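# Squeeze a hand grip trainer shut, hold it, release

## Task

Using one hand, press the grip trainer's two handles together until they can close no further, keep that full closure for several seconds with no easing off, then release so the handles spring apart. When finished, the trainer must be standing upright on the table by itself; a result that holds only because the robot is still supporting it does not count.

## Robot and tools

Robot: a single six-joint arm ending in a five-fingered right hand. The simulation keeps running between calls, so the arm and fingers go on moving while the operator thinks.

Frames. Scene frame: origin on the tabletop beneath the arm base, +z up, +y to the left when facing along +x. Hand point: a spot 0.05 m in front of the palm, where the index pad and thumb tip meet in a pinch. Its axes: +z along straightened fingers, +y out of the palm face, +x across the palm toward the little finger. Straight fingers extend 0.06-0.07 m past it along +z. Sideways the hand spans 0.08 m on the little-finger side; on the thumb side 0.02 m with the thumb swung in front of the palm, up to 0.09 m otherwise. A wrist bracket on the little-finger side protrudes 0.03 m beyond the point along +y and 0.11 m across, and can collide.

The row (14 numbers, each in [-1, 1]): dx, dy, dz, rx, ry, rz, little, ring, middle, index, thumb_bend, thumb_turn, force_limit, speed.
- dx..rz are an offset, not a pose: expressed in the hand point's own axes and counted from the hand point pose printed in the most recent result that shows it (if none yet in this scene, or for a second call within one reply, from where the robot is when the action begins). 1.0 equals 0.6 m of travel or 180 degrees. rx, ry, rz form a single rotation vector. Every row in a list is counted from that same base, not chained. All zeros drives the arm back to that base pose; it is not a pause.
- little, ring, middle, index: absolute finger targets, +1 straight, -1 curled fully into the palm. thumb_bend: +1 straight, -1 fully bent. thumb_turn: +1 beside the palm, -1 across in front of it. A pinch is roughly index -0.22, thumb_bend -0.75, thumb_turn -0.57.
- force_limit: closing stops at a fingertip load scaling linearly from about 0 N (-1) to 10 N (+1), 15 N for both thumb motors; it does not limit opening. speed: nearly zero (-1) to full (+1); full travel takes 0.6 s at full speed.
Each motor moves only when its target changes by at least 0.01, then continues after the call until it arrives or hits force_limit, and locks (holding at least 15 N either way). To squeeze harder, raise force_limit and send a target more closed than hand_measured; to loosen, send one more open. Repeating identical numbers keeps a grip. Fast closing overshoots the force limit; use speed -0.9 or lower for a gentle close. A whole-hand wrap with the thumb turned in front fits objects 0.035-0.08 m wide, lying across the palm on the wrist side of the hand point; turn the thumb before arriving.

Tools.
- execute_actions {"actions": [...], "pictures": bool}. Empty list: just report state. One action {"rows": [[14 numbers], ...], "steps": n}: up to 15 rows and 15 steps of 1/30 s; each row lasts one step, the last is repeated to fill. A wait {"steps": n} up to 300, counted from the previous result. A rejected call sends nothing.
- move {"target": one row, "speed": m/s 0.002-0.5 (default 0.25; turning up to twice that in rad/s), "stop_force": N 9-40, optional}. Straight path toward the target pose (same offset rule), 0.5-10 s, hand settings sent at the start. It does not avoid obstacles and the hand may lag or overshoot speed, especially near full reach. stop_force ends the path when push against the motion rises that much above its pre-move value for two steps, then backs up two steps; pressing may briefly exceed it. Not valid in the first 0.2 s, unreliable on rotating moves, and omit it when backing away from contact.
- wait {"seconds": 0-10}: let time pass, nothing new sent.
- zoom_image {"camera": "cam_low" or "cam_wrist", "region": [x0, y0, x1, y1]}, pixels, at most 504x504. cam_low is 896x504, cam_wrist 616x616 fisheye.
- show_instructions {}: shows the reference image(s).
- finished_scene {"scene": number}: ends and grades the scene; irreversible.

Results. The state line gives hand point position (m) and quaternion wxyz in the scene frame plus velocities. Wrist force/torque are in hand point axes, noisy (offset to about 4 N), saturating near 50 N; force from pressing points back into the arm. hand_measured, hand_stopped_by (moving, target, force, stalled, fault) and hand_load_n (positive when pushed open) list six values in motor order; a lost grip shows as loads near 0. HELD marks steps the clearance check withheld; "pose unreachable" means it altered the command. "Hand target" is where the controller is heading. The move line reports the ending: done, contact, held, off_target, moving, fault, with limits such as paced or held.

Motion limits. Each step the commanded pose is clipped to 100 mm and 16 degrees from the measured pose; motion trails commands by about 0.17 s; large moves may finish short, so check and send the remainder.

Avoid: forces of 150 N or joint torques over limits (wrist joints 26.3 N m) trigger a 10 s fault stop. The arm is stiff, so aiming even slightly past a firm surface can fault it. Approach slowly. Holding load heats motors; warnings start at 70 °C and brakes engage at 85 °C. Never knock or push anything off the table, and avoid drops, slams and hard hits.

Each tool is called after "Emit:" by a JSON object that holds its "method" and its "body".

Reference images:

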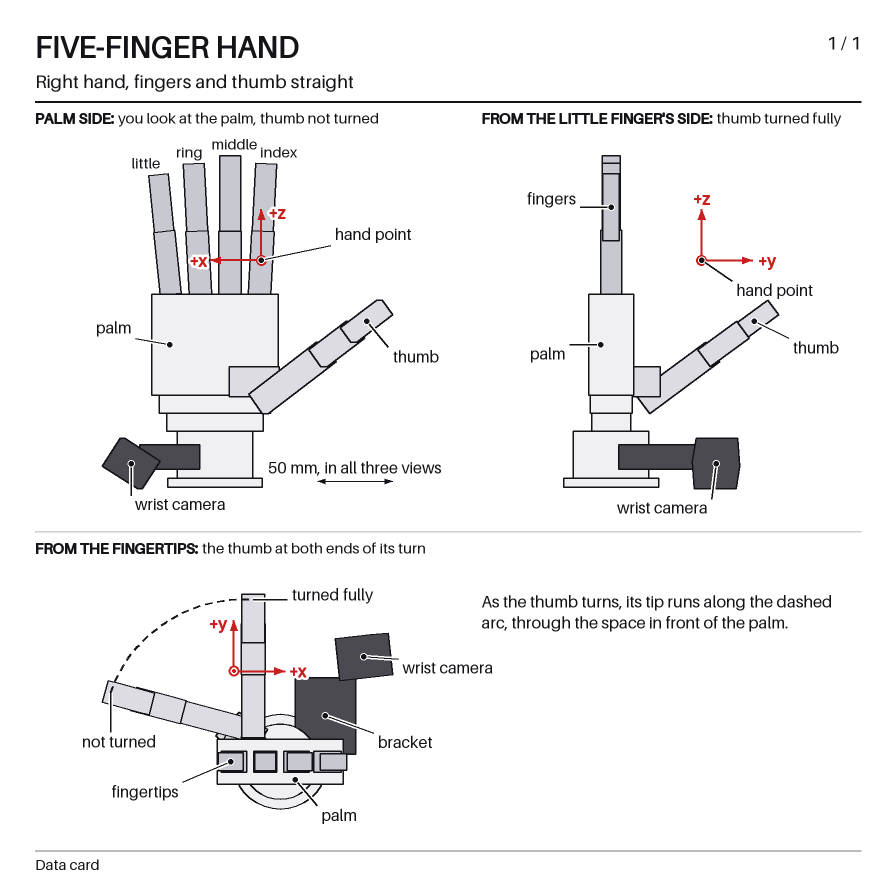

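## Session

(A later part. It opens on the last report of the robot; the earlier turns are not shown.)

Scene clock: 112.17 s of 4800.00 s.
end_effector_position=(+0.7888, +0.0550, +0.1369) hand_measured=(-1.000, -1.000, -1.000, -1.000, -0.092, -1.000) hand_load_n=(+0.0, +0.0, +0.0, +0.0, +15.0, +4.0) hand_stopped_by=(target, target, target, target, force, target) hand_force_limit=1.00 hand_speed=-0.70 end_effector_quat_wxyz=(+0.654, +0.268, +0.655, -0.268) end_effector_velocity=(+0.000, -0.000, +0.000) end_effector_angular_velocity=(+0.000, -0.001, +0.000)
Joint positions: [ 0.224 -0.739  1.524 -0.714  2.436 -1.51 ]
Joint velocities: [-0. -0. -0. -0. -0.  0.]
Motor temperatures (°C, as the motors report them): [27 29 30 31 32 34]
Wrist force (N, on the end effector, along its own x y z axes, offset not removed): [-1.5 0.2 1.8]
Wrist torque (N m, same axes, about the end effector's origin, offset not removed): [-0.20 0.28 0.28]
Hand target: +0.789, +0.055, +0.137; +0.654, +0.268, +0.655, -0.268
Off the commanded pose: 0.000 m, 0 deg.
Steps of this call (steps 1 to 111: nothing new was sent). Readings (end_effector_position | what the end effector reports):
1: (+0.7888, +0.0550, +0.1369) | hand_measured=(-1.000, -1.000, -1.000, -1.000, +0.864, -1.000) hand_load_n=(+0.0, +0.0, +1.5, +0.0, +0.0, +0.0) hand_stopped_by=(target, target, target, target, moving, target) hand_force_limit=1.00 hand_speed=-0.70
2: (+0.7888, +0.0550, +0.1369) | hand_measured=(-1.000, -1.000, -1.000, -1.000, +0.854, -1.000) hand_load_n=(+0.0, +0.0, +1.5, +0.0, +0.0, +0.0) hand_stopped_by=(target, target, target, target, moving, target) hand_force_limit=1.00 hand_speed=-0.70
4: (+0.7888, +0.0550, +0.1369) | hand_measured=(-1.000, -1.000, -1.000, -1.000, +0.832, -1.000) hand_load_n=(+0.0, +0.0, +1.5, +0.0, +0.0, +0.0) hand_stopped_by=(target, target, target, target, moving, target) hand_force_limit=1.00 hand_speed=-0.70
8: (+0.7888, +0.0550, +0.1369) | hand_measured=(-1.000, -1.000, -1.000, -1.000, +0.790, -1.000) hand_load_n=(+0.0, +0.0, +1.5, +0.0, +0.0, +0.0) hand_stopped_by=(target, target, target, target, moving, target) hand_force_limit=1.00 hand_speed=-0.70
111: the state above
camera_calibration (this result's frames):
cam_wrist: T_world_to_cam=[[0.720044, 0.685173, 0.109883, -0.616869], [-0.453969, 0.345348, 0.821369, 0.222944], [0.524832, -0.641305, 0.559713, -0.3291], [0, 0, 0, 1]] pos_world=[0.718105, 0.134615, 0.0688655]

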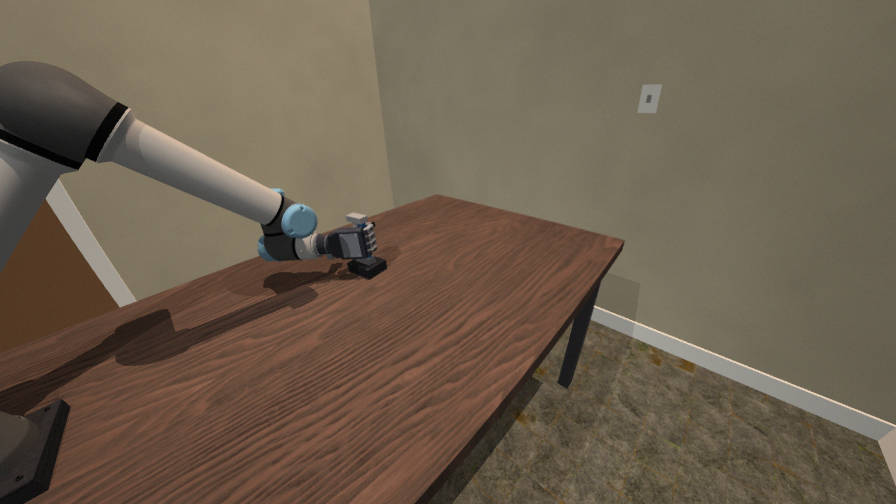

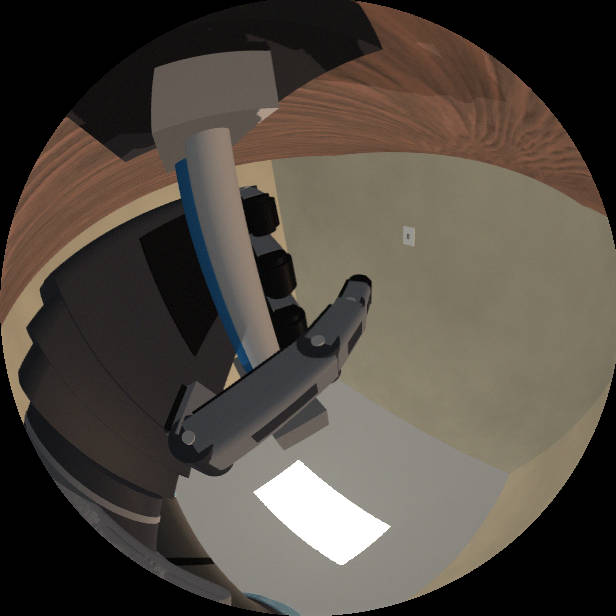

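Emit:
{"method": "execute_actions", "body": {"actions": [{"rows":[[0,0,0,0,0,0,-1,-1,-1,-1,1,-1,0,0.5],[0,0,0,0,0,0,-1,-1,-1,-1,1,-1,0,0.5],[0,0,0,0,0,0,-1,-1,-1,-1,1,-1,0,0.5],[0,0,0,0,0,0,-1,-1,-1,-1,1,-1,0,0.5],[0,0,0,0,0,0,-1,-1,-1,-1,1,-1,0,0.5],[0,0,0,0,0,0,1,1,1,1,1,-1,0,0.5]],"steps":15}], "pictures": false}}

Emit:
{"method": "wait", "body": {"seconds": 0.6}}

Emit:
{"method": "move", "body": {"target": [0,-0.04,-0.05,0,0,0,1,1,1,1,1,-1,0,0.5], "speed": 0.04}}

Emit:
{"method": "move", "body": {"target": [0,0,-0.032,0,0,0,1,1,1,1,1,-1,0,0.5], "speed": 0.04}}

Emit:
{"method": "move", "body": {"target": [0,0,0,-0.45,0,0,1,1,1,1,1,-1,0,0.5], "speed": 0.2}}

Scene clock: 157.40 s of 4800.00 s.
end_effector_position=(+0.7888, +0.0550, +0.1369) hand_measured=(-0.426, -0.426, -0.424, -0.426, +0.528, -1.000) hand_load_n=(+0.0, +0.0, +0.5, +0.0, +0.0, +0.0) hand_stopped_by=(moving, moving, moving, moving, moving, target) hand_force_limit=0.00 hand_speed=0.50 end_effector_quat_wxyz=(+0.654, +0.268, +0.655, -0.268) end_effector_velocity=(+0.000, +0.000, -0.000) end_effector_angular_velocity=(-0.001, +0.001, +0.000)
Joint positions: [ 0.224 -0.739  1.524 -0.714  2.436 -1.51 ]
Joint velocities: [ 0.     0.001 -0.     0.     0.    -0.001]
Motor temperatures (°C, as the motors report them): [27 29 30 31 32 34]
Wrist force (N, on the end effector, along its own x y z axes, offset not removed): [-3.2 4.0 -0.7]
Wrist torque (N m, same axes, about the end effector's origin, offset not removed): [0.66 0.38 0.07]
Hand target: +0.789, +0.055, +0.137; +0.654, +0.268, +0.655, -0.268
Off the commanded pose: 0.000 m, 0 deg.
Steps of this call (steps 1 to 90: nothing new was sent; then 41.73 s passed at rest; steps 91 to 105: all 15 steps of this action). Readings (end_effector_position | what the end effector reports):
91: (+0.7888, +0.0550, +0.1369) | hand_measured=(-1.000, -1.000, -1.000, -1.000, -0.092, -1.000) hand_load_n=(+0.0, +0.0, +0.0, +0.0, +15.0, +4.0) hand_stopped_by=(target, target, target, target, moving, target) hand_force_limit=0.00 hand_speed=0.50
92: (+0.7888, +0.0550, +0.1369) | hand_measured=(-1.000, -1.000, -1.000, -1.000, -0.092, -1.000) hand_load_n=(+0.0, +0.0, +0.0, +0.0, +15.0, +4.0) hand_stopped_by=(target, target, target, target, moving, target) hand_force_limit=0.00 hand_speed=0.50
94: (+0.7888, +0.0550, +0.1369) | hand_measured=(-1.000, -1.000, -1.000, -1.000, -0.046, -1.000) hand_load_n=(+0.0, +0.0, +0.5, +0.0, +11.5, +3.5) hand_stopped_by=(target, target, target, target, moving, target) hand_force_limit=0.00 hand_speed=0.50
98: (+0.7888, +0.0550, +0.1369) | hand_measured=(-1.000, -1.000, -1.000, -1.000, +0.160, -1.000) hand_load_n=(+0.0, +0.0, +1.0, +0.0, +1.5, +0.5) hand_stopped_by=(moving, moving, moving, moving, moving, target) hand_force_limit=0.00 hand_speed=0.50
105: the state above

Scene clock: 158.00 s of 4800.00 s.
end_effector_position=(+0.7888, +0.0550, +0.1369) hand_measured=(+1.000, +1.000, +1.000, +1.000, +1.000, -1.000) hand_load_n=(+0.0, +0.0, +0.0, +0.0, +0.0, +0.0) hand_stopped_by=(moving, moving, moving, moving, target, target) hand_force_limit=0.00 hand_speed=0.50 end_effector_quat_wxyz=(+0.654, +0.268, +0.655, -0.268) end_effector_velocity=(+0.000, +0.000, -0.000) end_effector_angular_velocity=(-0.001, +0.001, +0.000)
Joint positions: [ 0.224 -0.739  1.524 -0.714  2.436 -1.51 ]
Joint velocities: [-0.     0.    -0.    -0.    -0.    -0.001]
Motor temperatures (°C, as the motors report them): [27 29 30 31 32 34]
Wrist force (N, on the end effector, along its own x y z axes, offset not removed): [1.3 2.2 -1.4]
Wrist torque (N m, same axes, about the end effector's origin, offset not removed): [0.34 -0.41 0.05]
Hand target: +0.789, +0.055, +0.137; +0.654, +0.268, +0.655, -0.268
Off the commanded pose: 0.000 m, 0 deg.
Steps of this call (steps 1 to 18: nothing new was sent). Readings (end_effector_position | what the end effector reports):
1: (+0.7888, +0.0550, +0.1369) | hand_measured=(-0.342, -0.342, -0.342, -0.342, +0.580, -1.000) hand_load_n=(+0.0, +0.5, +0.5, +0.0, +0.0, +0.0) hand_stopped_by=(moving, moving, moving, moving, moving, target) hand_force_limit=0.00 hand_speed=0.50
2: (+0.7888, +0.0550, +0.1369) | hand_measured=(-0.258, -0.258, -0.258, -0.258, +0.632, -1.000) hand_load_n=(+0.0, +0.5, +0.5, +0.5, +0.0, +0.0) hand_stopped_by=(moving, moving, moving, moving, moving, target) hand_force_limit=0.00 hand_speed=0.50
4: (+0.7888, +0.0550, +0.1369) | hand_measured=(-0.092, -0.092, -0.092, -0.092, +0.738, -1.000) hand_load_n=(+0.0, +0.5, +0.5, +0.5, +0.0, +0.0) hand_stopped_by=(moving, moving, moving, moving, moving, target) hand_force_limit=0.00 hand_speed=0.50
8: (+0.7888, +0.0550, +0.1369) | hand_measured=(+0.242, +0.242, +0.242, +0.242, +0.948, -1.000) hand_load_n=(+0.0, +0.5, +0.5, +0.5, +0.0, +0.0) hand_stopped_by=(moving, moving, moving, moving, moving, target) hand_force_limit=0.00 hand_speed=0.50
18: the state above
camera_calibration (this result's frames):
cam_wrist: T_world_to_cam=[[0.720044, 0.685174, 0.109883, -0.616869], [-0.453969, 0.345348, 0.821369, 0.222944], [0.524833, -0.641305, 0.559713, -0.3291], [0, 0, 0, 1]] pos_world=[0.718105, 0.134615, 0.0688656]

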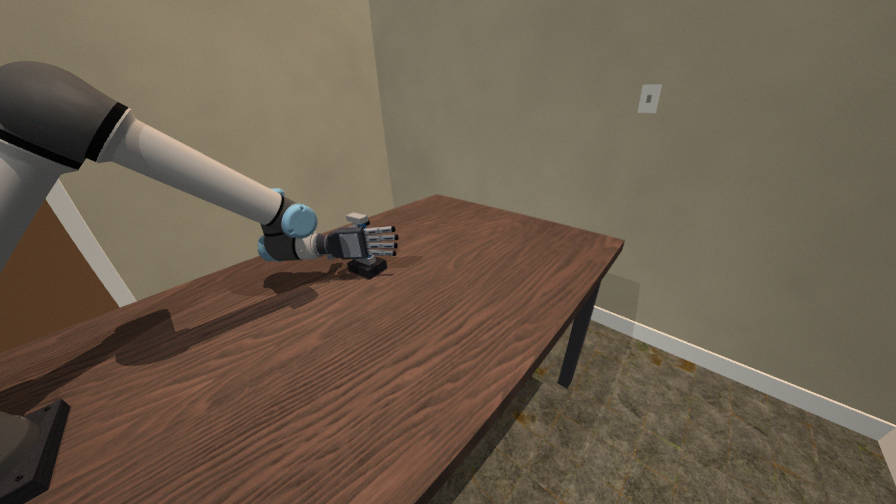

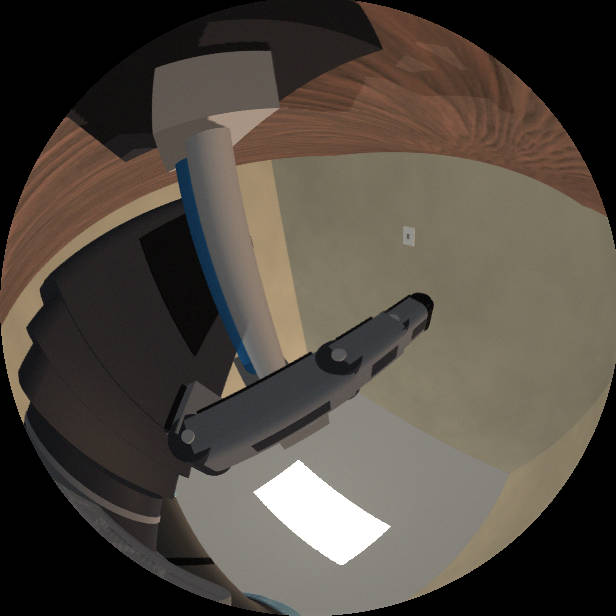

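Scene clock: 159.60 s of 4800.00 s.
end_effector_position=(+0.7508, +0.0589, +0.1369) hand_measured=(+1.000, +1.000, +1.000, +1.000, +1.000, -1.000) hand_load_n=(+0.0, +0.0, +0.0, +0.0, +0.0, +0.0) hand_stopped_by=(target, target, target, target, target, target) hand_force_limit=0.00 hand_speed=0.50 end_effector_quat_wxyz=(+0.654, +0.268, +0.655, -0.268) end_effector_velocity=(-0.002, +0.000, -0.001) end_effector_angular_velocity=(-0.001, +0.001, +0.000)
Joint positions: [ 0.238 -0.799  1.646 -0.775  2.45  -1.509]
Joint velocities: [ 0.001 -0.002  0.007 -0.004  0.001 -0.001]
Motor temperatures (°C, as the motors report them): [27 29 30 31 32 34]
Wrist force (N, on the end effector, along its own x y z axes, offset not removed): [-1.9 3.8 1.6]
Wrist torque (N m, same axes, about the end effector's origin, offset not removed): [0.30 0.46 0.10]
Hand target: +0.751, +0.059, +0.137; +0.654, +0.268, +0.655, -0.268
Off the commanded pose: 0.000 m, 0 deg.
move: done
camera_calibration (this result's frames):
cam_wrist: T_world_to_cam=[[0.720056, 0.685147, 0.109974, -0.592264], [-0.453993, 0.345283, 0.821383, 0.204316], [0.524796, -0.641369, 0.559674, -0.306689], [0, 0, 0, 1]] pos_world=[0.68017, 0.13854, 0.0689577]

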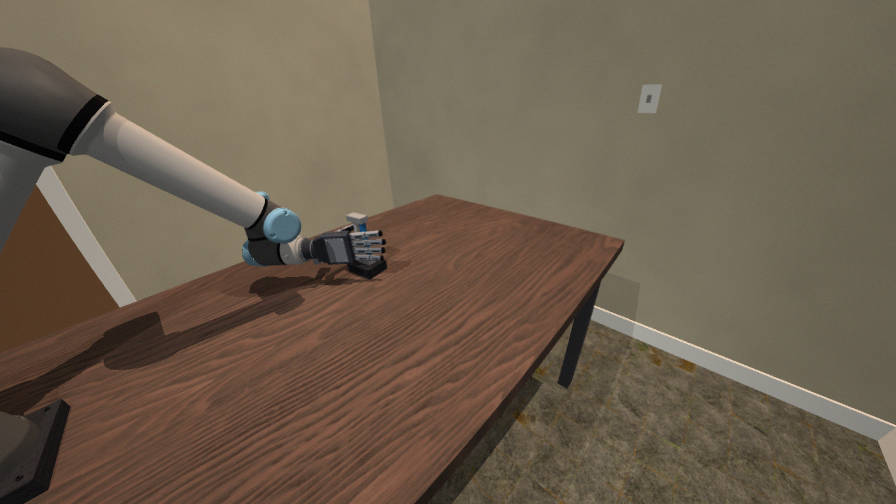

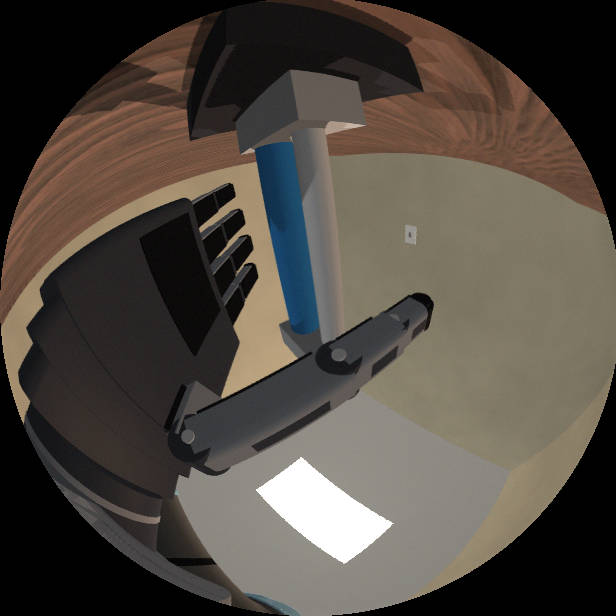

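Scene clock: 160.47 s of 4800.00 s.
end_effector_position=(+0.7373, +0.0723, +0.1370) hand_measured=(+1.000, +1.000, +1.000, +1.000, +1.000, -1.000) hand_load_n=(+0.0, +0.0, +0.0, +0.0, +0.0, +0.0) hand_stopped_by=(target, target, target, target, target, target) hand_force_limit=0.00 hand_speed=0.50 end_effector_quat_wxyz=(+0.654, +0.268, +0.655, -0.268) end_effector_velocity=(-0.002, +0.002, -0.000) end_effector_angular_velocity=(-0.000, +0.000, +0.000)
Joint positions: [ 0.265 -0.812  1.673 -0.785  2.477 -1.506]
Joint velocities: [ 0.004 -0.002  0.004 -0.001  0.003  0.   ]
Motor temperatures (°C, as the motors report them): [27 29 30 31 32 34]
Wrist force (N, on the end effector, along its own x y z axes, offset not removed): [-4.6 4.1 1.3]
Wrist torque (N m, same axes, about the end effector's origin, offset not removed): [0.60 0.69 -0.15]
Hand target: +0.737, +0.072, +0.137; +0.654, +0.268, +0.655, -0.268
Off the commanded pose: 0.000 m, 0 deg.
move: done
camera_calibration (this result's frames):
cam_wrist: T_world_to_cam=[[0.720055, 0.685146, 0.109983, -0.591665], [-0.453989, 0.345267, 0.821392, 0.193551], [0.524799, -0.641378, 0.55966, -0.291101], [0, 0, 0, 1]] pos_world=[0.666671, 0.151844, 0.06901]

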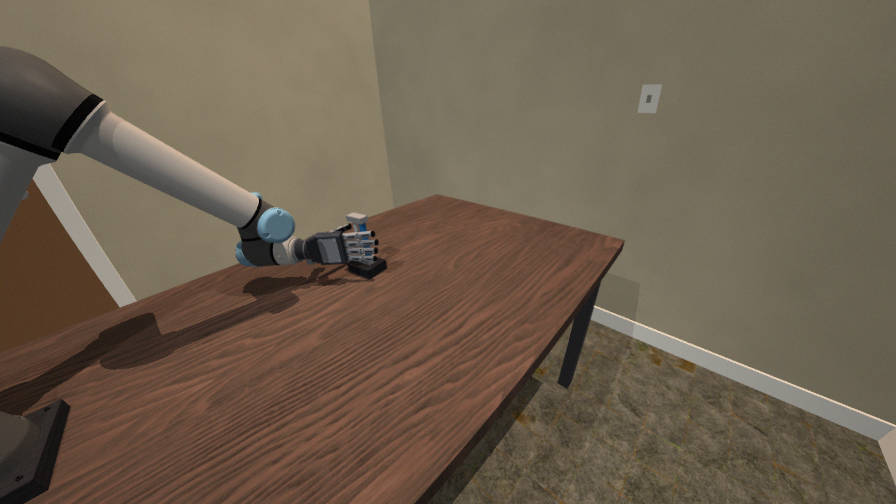

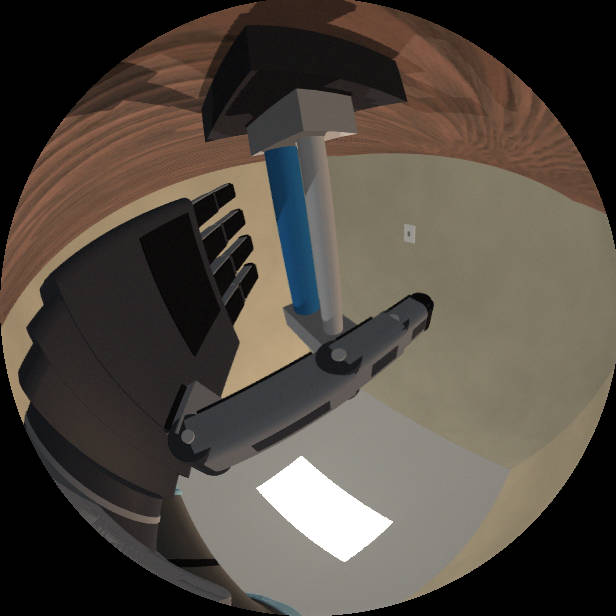

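Scene clock: 164.50 s of 4800.00 s.
end_effector_position=(+0.7372, +0.0720, +0.1369) hand_measured=(+1.000, +1.000, +1.000, +1.000, +1.000, -1.000) hand_load_n=(+0.0, +0.0, +0.0, +0.0, +0.0, +0.0) hand_stopped_by=(target, target, target, target, target, target) hand_force_limit=0.00 hand_speed=0.50 end_effector_quat_wxyz=(+0.672, -0.220, +0.672, +0.221) end_effector_velocity=(+0.000, -0.000, +0.000) end_effector_angular_velocity=(-0.003, -0.000, +0.015)
Joint positions: [-0.312 -0.751  1.593 -0.842  0.489 -1.525]
Joint velocities: [-0.002  0.006 -0.015  0.011 -0.017 -0.004]
Motor temperatures (°C, as the motors report them): [27 29 30 31 32 34]
Wrist force (N, on the end effector, along its own x y z axes, offset not removed): [-2.8 -0.6 -2.2]
Wrist torque (N m, same axes, about the end effector's origin, offset not removed): [0.04 0.46 -0.12]
Hand target: +0.737, +0.072, +0.137; +0.672, -0.221, +0.671, +0.222
Off the commanded pose: 0.000 m, 0 deg.
move: done
camera_calibration (this result's frames):
cam_wrist: T_world_to_cam=[[-0.562789, 0.81909, 0.111176, 0.344499], [-0.414387, -0.395947, 0.819457, 0.218085], [0.715229, 0.415112, 0.562255, -0.507968], [0, 0, 0, 1]] pos_world=[0.647565, 0.0150376, 0.0685963]

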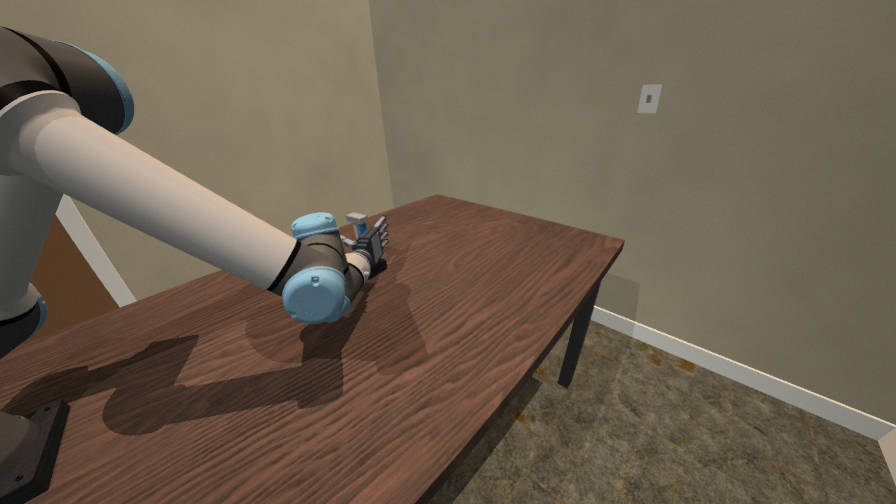

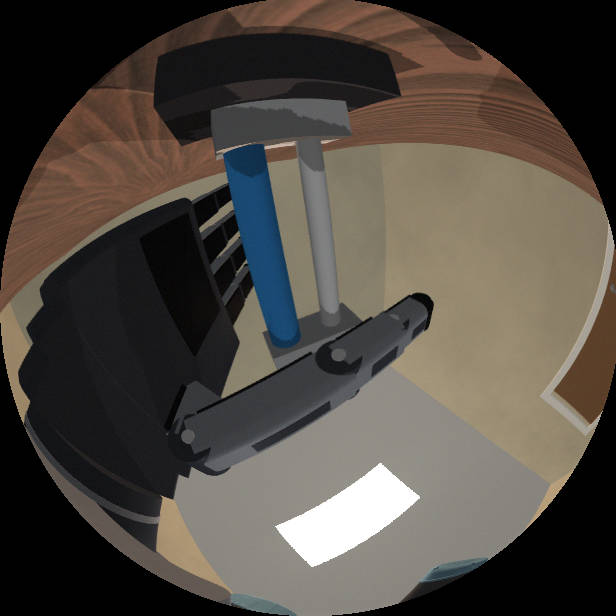

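Emit:
{"method": "move", "body": {"target": [0,0.026,0.072,0,0,0,1,1,1,1,1,-1,0,0.5], "speed": 0.03}}

Emit:
{"method": "execute_actions", "body": {"actions": [{"rows":[[0,0,0,0,0,0,-0.5,-0.5,-0.5,-0.5,1,-1,-0.6,-0.4]],"steps":15}], "pictures": false}}

Emit:
{"method": "wait", "body": {"seconds": 1.3}}

Scene clock: 180.00 s of 4800.00 s.
end_effector_position=(+0.7626, +0.1100, +0.1370) hand_measured=(+1.000, +1.000, +1.000, +1.000, +1.000, -1.000) hand_load_n=(+0.0, +0.0, +0.0, +0.0, +0.0, +0.0) hand_stopped_by=(target, target, target, target, target, target) hand_force_limit=0.00 hand_speed=0.50 end_effector_quat_wxyz=(+0.672, -0.220, +0.672, +0.221) end_effector_velocity=(+0.001, +0.002, -0.000) end_effector_angular_velocity=(-0.001, -0.001, +0.000)
Joint positions: [-0.235 -0.723  1.528 -0.806  0.566 -1.525]
Joint velocities: [ 0.004  0.002 -0.004  0.002  0.004 -0.002]
Motor temperatures (°C, as the motors report them): [27 29 30 31 32 34]
Wrist force (N, on the end effector, along its own x y z axes, offset not removed): [-1.4 0.5 -1.7]
Wrist torque (N m, same axes, about the end effector's origin, offset not removed): [0.51 0.25 -0.39]
Hand target: +0.763, +0.110, +0.137; +0.672, -0.220, +0.672, +0.221
Off the commanded pose: 0.000 m, 0 deg.
After step 90, 10.60 s passed at rest.
move: done
camera_calibration (this result's frames):
cam_wrist: T_world_to_cam=[[-0.562794, 0.819077, 0.111241, 0.327662], [-0.414384, -0.396015, 0.819426, 0.243595], [0.715226, 0.415072, 0.562287, -0.541943], [0, 0, 0, 1]] pos_world=[0.672959, 0.0530318, 0.0686704]

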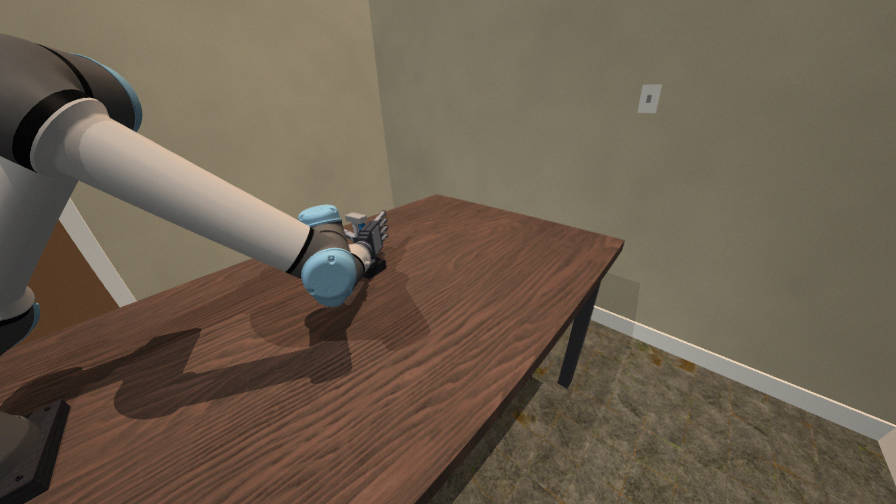

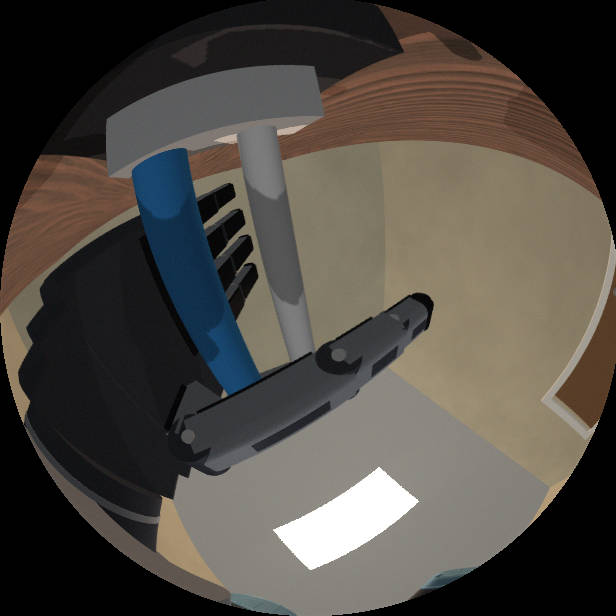

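Scene clock: 180.50 s of 4800.00 s.
end_effector_position=(+0.7626, +0.1100, +0.1370) hand_measured=(+0.604, +0.604, +0.604, +0.604, +1.000, -1.000) hand_load_n=(+0.0, +0.0, +0.0, +0.0, +0.0, +0.0) hand_stopped_by=(moving, moving, moving, moving, target, target) hand_force_limit=-0.60 hand_speed=-0.40 end_effector_quat_wxyz=(+0.672, -0.220, +0.672, +0.221) end_effector_velocity=(-0.000, -0.000, -0.000) end_effector_angular_velocity=(-0.000, -0.000, +0.000)
Joint positions: [-0.235 -0.723  1.528 -0.805  0.566 -1.525]
Joint velocities: [-0.    -0.     0.001 -0.    -0.    -0.   ]
Motor temperatures (°C, as the motors report them): [27 29 30 31 32 34]
Wrist force (N, on the end effector, along its own x y z axes, offset not removed): [-7.2 -0.8 1.7]
Wrist torque (N m, same axes, about the end effector's origin, offset not removed): [0.11 0.79 -0.65]
Hand target: +0.763, +0.110, +0.137; +0.672, -0.220, +0.672, +0.221
Off the commanded pose: 0.000 m, 0 deg.
Steps of this call (steps 1 to 15: all 15 steps of this action). Readings (end_effector_position | what the end effector reports):
1: (+0.7626, +0.1100, +0.1370) | hand_measured=(+1.000, +1.000, +1.000, +1.000, +1.000, -1.000) hand_load_n=(+0.0, +0.0, +0.0, +0.0, +0.0, +0.0) hand_stopped_by=(moving, moving, moving, moving, target, target) hand_force_limit=-0.60 hand_speed=-0.40
2: (+0.7626, +0.1101, +0.1370) | hand_measured=(+1.000, +1.000, +1.000, +1.000, +1.000, -1.000) hand_load_n=(+0.0, +0.0, +0.0, +0.0, +0.0, +0.0) hand_stopped_by=(moving, moving, moving, moving, target, target) hand_force_limit=-0.60 hand_speed=-0.40
4: (+0.7626, +0.1101, +0.1370) | hand_measured=(+0.970, +0.970, +0.970, +0.970, +1.000, -1.000) hand_load_n=(+0.0, +0.0, +0.0, +0.0, +0.0, +0.0) hand_stopped_by=(moving, moving, moving, moving, target, target) hand_force_limit=-0.60 hand_speed=-0.40
8: (+0.7626, +0.1101, +0.1370) | hand_measured=(+0.836, +0.836, +0.836, +0.836, +1.000, -1.000) hand_load_n=(+0.0, +0.0, +0.0, +0.0, +0.0, +0.0) hand_stopped_by=(moving, moving, moving, moving, target, target) hand_force_limit=-0.60 hand_speed=-0.40
15: the state above

Scene clock: 181.80 s of 4800.00 s.
end_effector_position=(+0.7626, +0.1100, +0.1370) hand_measured=(-0.500, -0.500, -0.500, -0.500, +1.000, -1.000) hand_load_n=(+0.0, +0.0, +0.0, +0.0, +0.0, +0.0) hand_stopped_by=(target, target, target, target, target, target) hand_force_limit=-0.60 hand_speed=-0.40 end_effector_quat_wxyz=(+0.672, -0.220, +0.672, +0.221) end_effector_velocity=(+0.000, +0.000, +0.001) end_effector_angular_velocity=(-0.001, -0.001, +0.000)
Joint positions: [-0.235 -0.723  1.528 -0.806  0.566 -1.525]
Joint velocities: [ 0.    -0.001 -0.     0.     0.    -0.001]
Motor temperatures (°C, as the motors report them): [27 29 30 31 32 34]
Wrist force (N, on the end effector, along its own x y z axes, offset not removed): [-5.0 -2.9 -2.1]
Wrist torque (N m, same axes, about the end effector's origin, offset not removed): [0.02 0.71 -0.35]
Hand target: +0.763, +0.110, +0.137; +0.672, -0.220, +0.672, +0.221
Off the commanded pose: 0.000 m, 0 deg.
Steps of this call (steps 1 to 39: nothing new was sent). Readings (end_effector_position | what the end effector reports):
1: (+0.7626, +0.1100, +0.1370) | hand_measured=(+0.570, +0.570, +0.570, +0.570, +1.000, -1.000) hand_load_n=(+0.0, +0.0, +0.0, +0.0, +0.0, +0.0) hand_stopped_by=(moving, moving, moving, moving, target, target) hand_force_limit=-0.60 hand_speed=-0.40
2: (+0.7626, +0.1100, +0.1370) | hand_measured=(+0.536, +0.536, +0.536, +0.536, +1.000, -1.000) hand_load_n=(+0.0, +0.0, +0.0, +0.0, +0.0, +0.0) hand_stopped_by=(moving, moving, moving, moving, target, target) hand_force_limit=-0.60 hand_speed=-0.40
4: (+0.7626, +0.1100, +0.1370) | hand_measured=(+0.470, +0.470, +0.470, +0.470, +1.000, -1.000) hand_load_n=(+0.0, +0.0, +0.0, +0.0, +0.0, +0.0) hand_stopped_by=(moving, moving, moving, moving, target, target) hand_force_limit=-0.60 hand_speed=-0.40
8: (+0.7626, +0.1100, +0.1370) | hand_measured=(+0.336, +0.336, +0.336, +0.336, +1.000, -1.000) hand_load_n=(+0.0, +0.0, +0.0, +0.0, +0.0, +0.0) hand_stopped_by=(moving, moving, moving, moving, target, target) hand_force_limit=-0.60 hand_speed=-0.40
39: the state above
camera_calibration (this result's frames):
cam_wrist: T_world_to_cam=[[-0.56279, 0.819074, 0.111291, 0.327654], [-0.414337, -0.396033, 0.81944, 0.24359], [0.715257, 0.415061, 0.562256, -0.541936], [0, 0, 0, 1]] pos_world=[0.672952, 0.0530337, 0.0686342]

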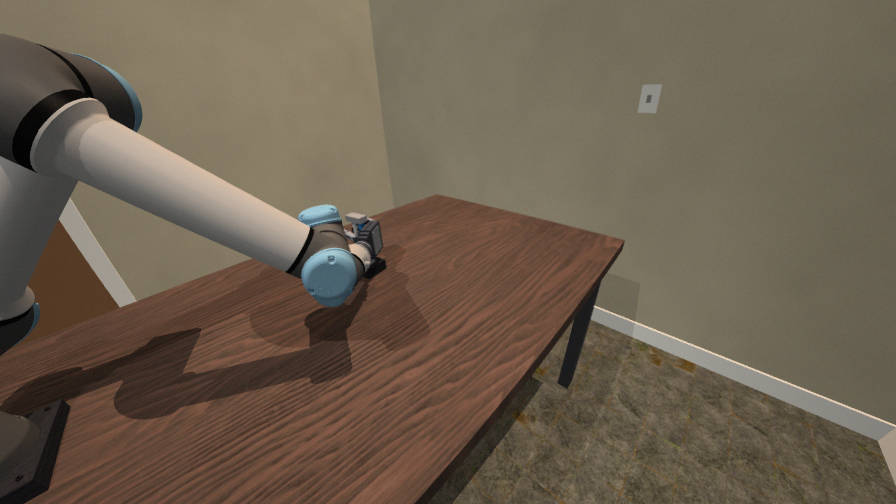

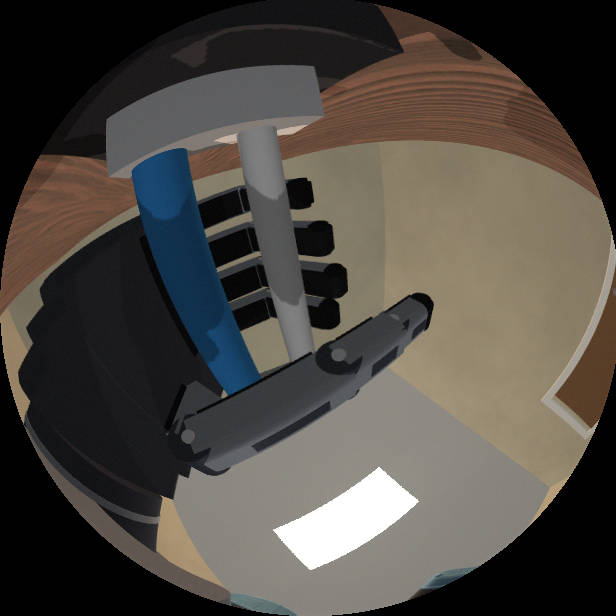

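Emit:
{"method": "execute_actions", "body": {"actions": [{"rows":[[0,0,0,0,0,0,-1,-1,-1,-1,1,-1,1,-0.85]],"steps":15}]}}

Emit:
{"method": "wait", "body": {"seconds": 0.7}}

Emit:
{"method": "wait", "body": {"seconds": 1.2}}

Scene clock: 189.20 s of 4800.00 s.
end_effector_position=(+0.7626, +0.1100, +0.1370) hand_measured=(-0.600, -0.600, -0.600, -0.600, +1.000, -1.000) hand_load_n=(+0.0, +0.0, +0.0, +0.0, +0.0, +0.0) hand_stopped_by=(moving, moving, moving, moving, target, target) hand_force_limit=1.00 hand_speed=-0.85 end_effector_quat_wxyz=(+0.672, -0.220, +0.672, +0.221) end_effector_velocity=(+0.000, -0.000, +0.000) end_effector_angular_velocity=(+0.000, -0.000, -0.000)
Joint positions: [-0.235 -0.723  1.528 -0.806  0.566 -1.525]
Joint velocities: [-0. -0. -0.  0.  0.  0.]
Motor temperatures (°C, as the motors report them): [27 29 30 31 32 34]
Wrist force (N, on the end effector, along its own x y z axes, offset not removed): [-0.8 -1.6 1.4]
Wrist torque (N m, same axes, about the end effector's origin, offset not removed): [0.05 0.08 -0.35]
Hand target: +0.763, +0.110, +0.137; +0.672, -0.220, +0.672, +0.221
Off the commanded pose: 0.000 m, 0 deg.
Steps of this call (steps 1 to 90: nothing new was sent; then 3.90 s passed at rest; steps 91 to 105: all 15 steps of this action). Readings (end_effector_position | what the end effector reports):
91: (+0.7626, +0.1100, +0.1370) | hand_measured=(-0.500, -0.500, -0.500, -0.500, +1.000, -1.000) hand_load_n=(+0.0, +0.0, +0.0, +0.0, +0.0, +0.0) hand_stopped_by=(moving, moving, moving, moving, target, target) hand_force_limit=1.00 hand_speed=-0.85
92: (+0.7626, +0.1100, +0.1370) | hand_measured=(-0.500, -0.500, -0.500, -0.500, +1.000, -1.000) hand_load_n=(+0.0, +0.0, +0.0, +0.0, +0.0, +0.0) hand_stopped_by=(moving, moving, moving, moving, target, target) hand_force_limit=1.00 hand_speed=-0.85
94: (+0.7626, +0.1100, +0.1370) | hand_measured=(-0.508, -0.508, -0.508, -0.508, +1.000, -1.000) hand_load_n=(+0.0, +0.0, +0.0, +0.0, +0.0, +0.0) hand_stopped_by=(moving, moving, moving, moving, target, target) hand_force_limit=1.00 hand_speed=-0.85
98: (+0.7626, +0.1100, +0.1370) | hand_measured=(-0.540, -0.540, -0.540, -0.540, +1.000, -1.000) hand_load_n=(+0.0, +0.0, +0.0, +0.0, +0.0, +0.0) hand_stopped_by=(moving, moving, moving, moving, target, target) hand_force_limit=1.00 hand_speed=-0.85
105: the state above
camera_calibration (this result's frames):
cam_wrist: T_world_to_cam=[[-0.562797, 0.819075, 0.111243, 0.327663], [-0.414381, -0.396017, 0.819426, 0.243593], [0.715226, 0.415074, 0.562286, -0.541942], [0, 0, 0, 1]] pos_world=[0.672959, 0.0530321, 0.0686701]

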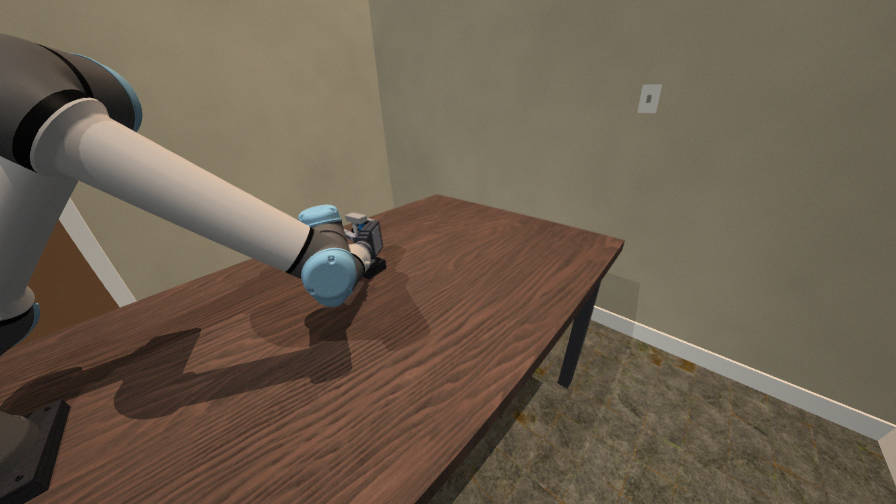

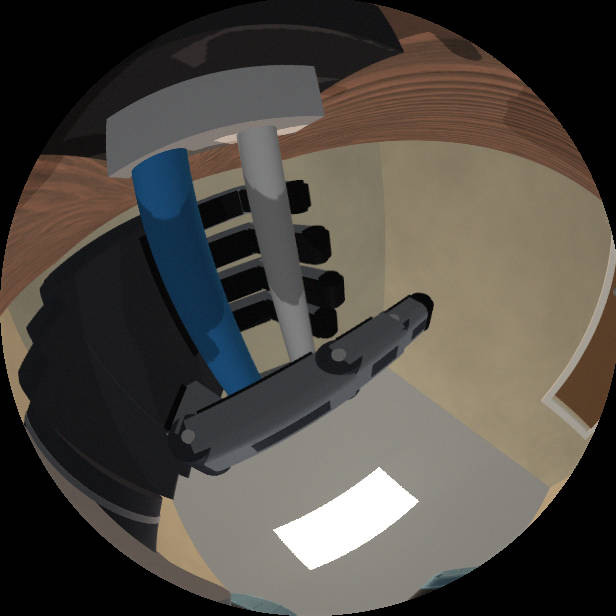

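Scene clock: 189.90 s of 4800.00 s.
end_effector_position=(+0.7626, +0.1100, +0.1370) hand_measured=(-0.774, -0.774, -0.774, -0.774, +1.000, -1.000) hand_load_n=(+0.0, +2.5, +1.5, +1.0, +0.0, +0.0) hand_stopped_by=(moving, moving, moving, moving, target, target) hand_force_limit=1.00 hand_speed=-0.85 end_effector_quat_wxyz=(+0.672, -0.220, +0.672, +0.221) end_effector_velocity=(-0.000, +0.000, +0.000) end_effector_angular_velocity=(-0.001, -0.001, +0.000)
Joint positions: [-0.235 -0.723  1.528 -0.806  0.566 -1.525]
Joint velocities: [ 0.    -0.     0.    -0.    -0.    -0.001]
Motor temperatures (°C, as the motors report them): [27 29 30 31 32 34]
Wrist force (N, on the end effector, along its own x y z axes, offset not removed): [-7.5 -0.3 3.1]
Wrist torque (N m, same axes, about the end effector's origin, offset not removed): [0.14 0.83 -0.55]
Hand target: +0.763, +0.110, +0.137; +0.672, -0.220, +0.672, +0.221
Off the commanded pose: 0.000 m, 0 deg.
Steps of this call (steps 1 to 21: nothing new was sent). Readings (end_effector_position | what the end effector reports):
1: (+0.7626, +0.1100, +0.1370) | hand_measured=(-0.608, -0.608, -0.608, -0.608, +1.000, -1.000) hand_load_n=(+0.0, +0.0, +0.0, +0.0, +0.0, +0.0) hand_stopped_by=(moving, moving, moving, moving, target, target) hand_force_limit=1.00 hand_speed=-0.85
2: (+0.7626, +0.1100, +0.1370) | hand_measured=(-0.616, -0.616, -0.616, -0.616, +1.000, -1.000) hand_load_n=(+0.0, +0.0, +0.0, +0.0, +0.0, +0.0) hand_stopped_by=(moving, moving, moving, moving, target, target) hand_force_limit=1.00 hand_speed=-0.85
4: (+0.7626, +0.1100, +0.1370) | hand_measured=(-0.632, -0.632, -0.632, -0.632, +1.000, -1.000) hand_load_n=(+0.0, +0.0, +0.0, +0.0, +0.0, +0.0) hand_stopped_by=(moving, moving, moving, moving, target, target) hand_force_limit=1.00 hand_speed=-0.85
8: (+0.7626, +0.1100, +0.1370) | hand_measured=(-0.666, -0.666, -0.666, -0.666, +1.000, -1.000) hand_load_n=(+0.0, +0.0, +0.0, +0.0, +0.0, +0.0) hand_stopped_by=(moving, moving, moving, moving, target, target) hand_force_limit=1.00 hand_speed=-0.85
21: the state above
camera_calibration (this result's frames):
cam_wrist: T_world_to_cam=[[-0.562799, 0.819076, 0.11123, 0.327666], [-0.414392, -0.396012, 0.819423, 0.2436], [0.715218, 0.415077, 0.562294, -0.541938], [0, 0, 0, 1]] pos_world=[0.67296, 0.0530313, 0.0686705]

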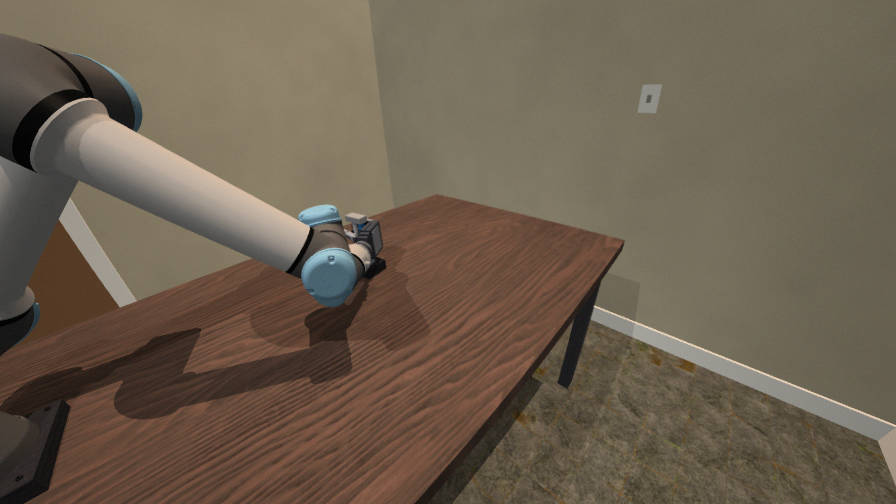

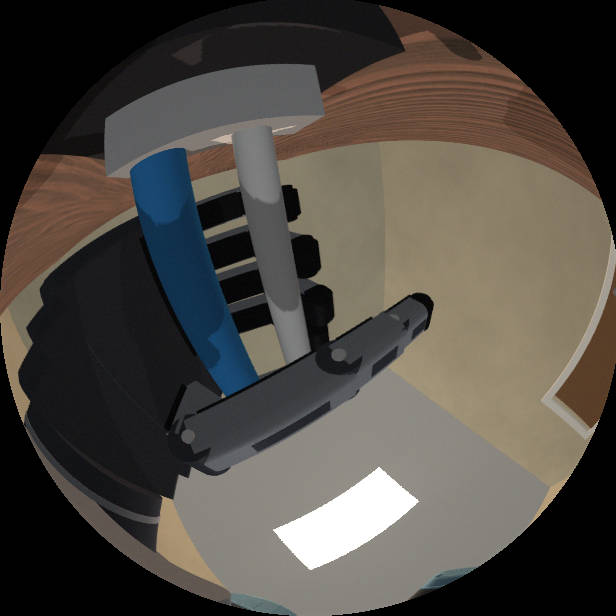

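Scene clock: 191.10 s of 4800.00 s.
end_effector_position=(+0.7626, +0.1100, +0.1370) hand_measured=(-1.000, -0.954, -0.962, -0.978, +1.000, -1.000) hand_load_n=(+1.0, +5.5, +9.5, +11.0, +0.0, +0.0) hand_stopped_by=(target, force, force, force, target, target) hand_force_limit=1.00 hand_speed=-0.85 end_effector_quat_wxyz=(+0.672, -0.220, +0.672, +0.221) end_effector_velocity=(-0.000, +0.001, -0.001) end_effector_angular_velocity=(+0.001, +0.002, +0.001)
Joint positions: [-0.235 -0.723  1.528 -0.806  0.566 -1.525]
Joint velocities: [ 0.001  0.     0.001 -0.    -0.     0.001]
Motor temperatures (°C, as the motors report them): [27 29 30 31 32 34]
Wrist force (N, on the end effector, along its own x y z axes, offset not removed): [-4.6 -1.8 -0.8]
Wrist torque (N m, same axes, about the end effector's origin, offset not removed): [0.20 0.29 -0.20]
Hand target: +0.763, +0.110, +0.137; +0.672, -0.220, +0.672, +0.221
Off the commanded pose: 0.000 m, 0 deg.
Steps of this call (steps 1 to 36: nothing new was sent). Readings (end_effector_position | what the end effector reports):
1: (+0.7626, +0.1100, +0.1370) | hand_measured=(-0.782, -0.782, -0.782, -0.782, +1.000, -1.000) hand_load_n=(+0.0, +2.5, +2.0, +1.0, +0.0, +0.0) hand_stopped_by=(moving, moving, moving, moving, target, target) hand_force_limit=1.00 hand_speed=-0.85
2: (+0.7626, +0.1100, +0.1370) | hand_measured=(-0.790, -0.790, -0.790, -0.790, +1.000, -1.000) hand_load_n=(+0.0, +3.0, +2.5, +1.0, +0.0, +0.0) hand_stopped_by=(moving, moving, moving, moving, target, target) hand_force_limit=1.00 hand_speed=-0.85
4: (+0.7626, +0.1100, +0.1370) | hand_measured=(-0.808, -0.806, -0.806, -0.808, +1.000, -1.000) hand_load_n=(+0.0, +4.0, +3.0, +1.0, +0.0, +0.0) hand_stopped_by=(moving, moving, moving, moving, target, target) hand_force_limit=1.00 hand_speed=-0.85
8: (+0.7626, +0.1100, +0.1370) | hand_measured=(-0.840, -0.840, -0.840, -0.840, +1.000, -1.000) hand_load_n=(+0.0, +5.5, +4.5, +1.5, +0.0, +0.0) hand_stopped_by=(moving, moving, moving, moving, target, target) hand_force_limit=1.00 hand_speed=-0.85
36: the state above
camera_calibration (this result's frames):
cam_wrist: T_world_to_cam=[[-0.562794, 0.819075, 0.111263, 0.32766], [-0.414362, -0.396024, 0.819432, 0.243599], [0.715239, 0.415068, 0.562273, -0.541934], [0, 0, 0, 1]] pos_world=[0.672956, 0.0530324, 0.0686459]

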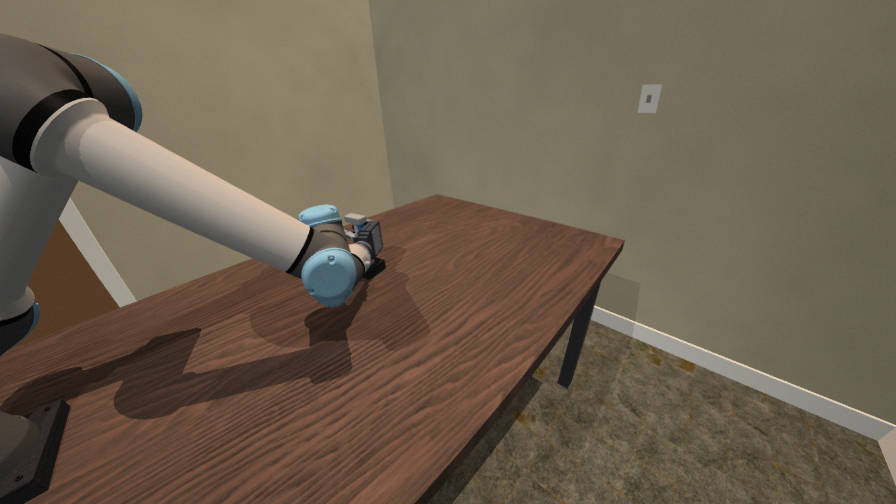

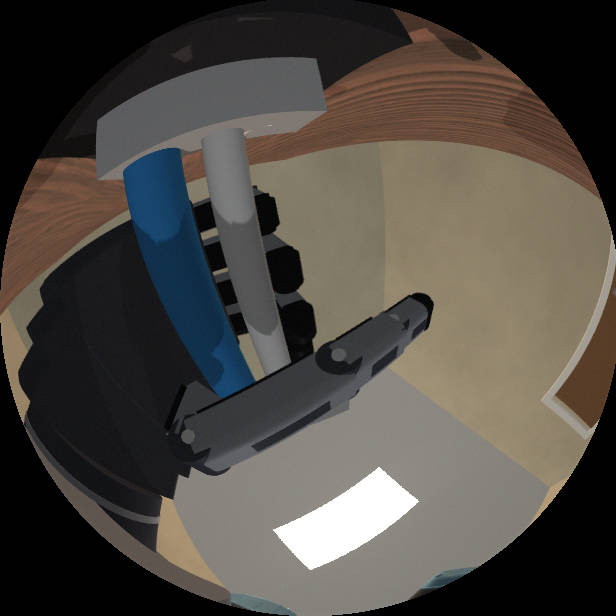

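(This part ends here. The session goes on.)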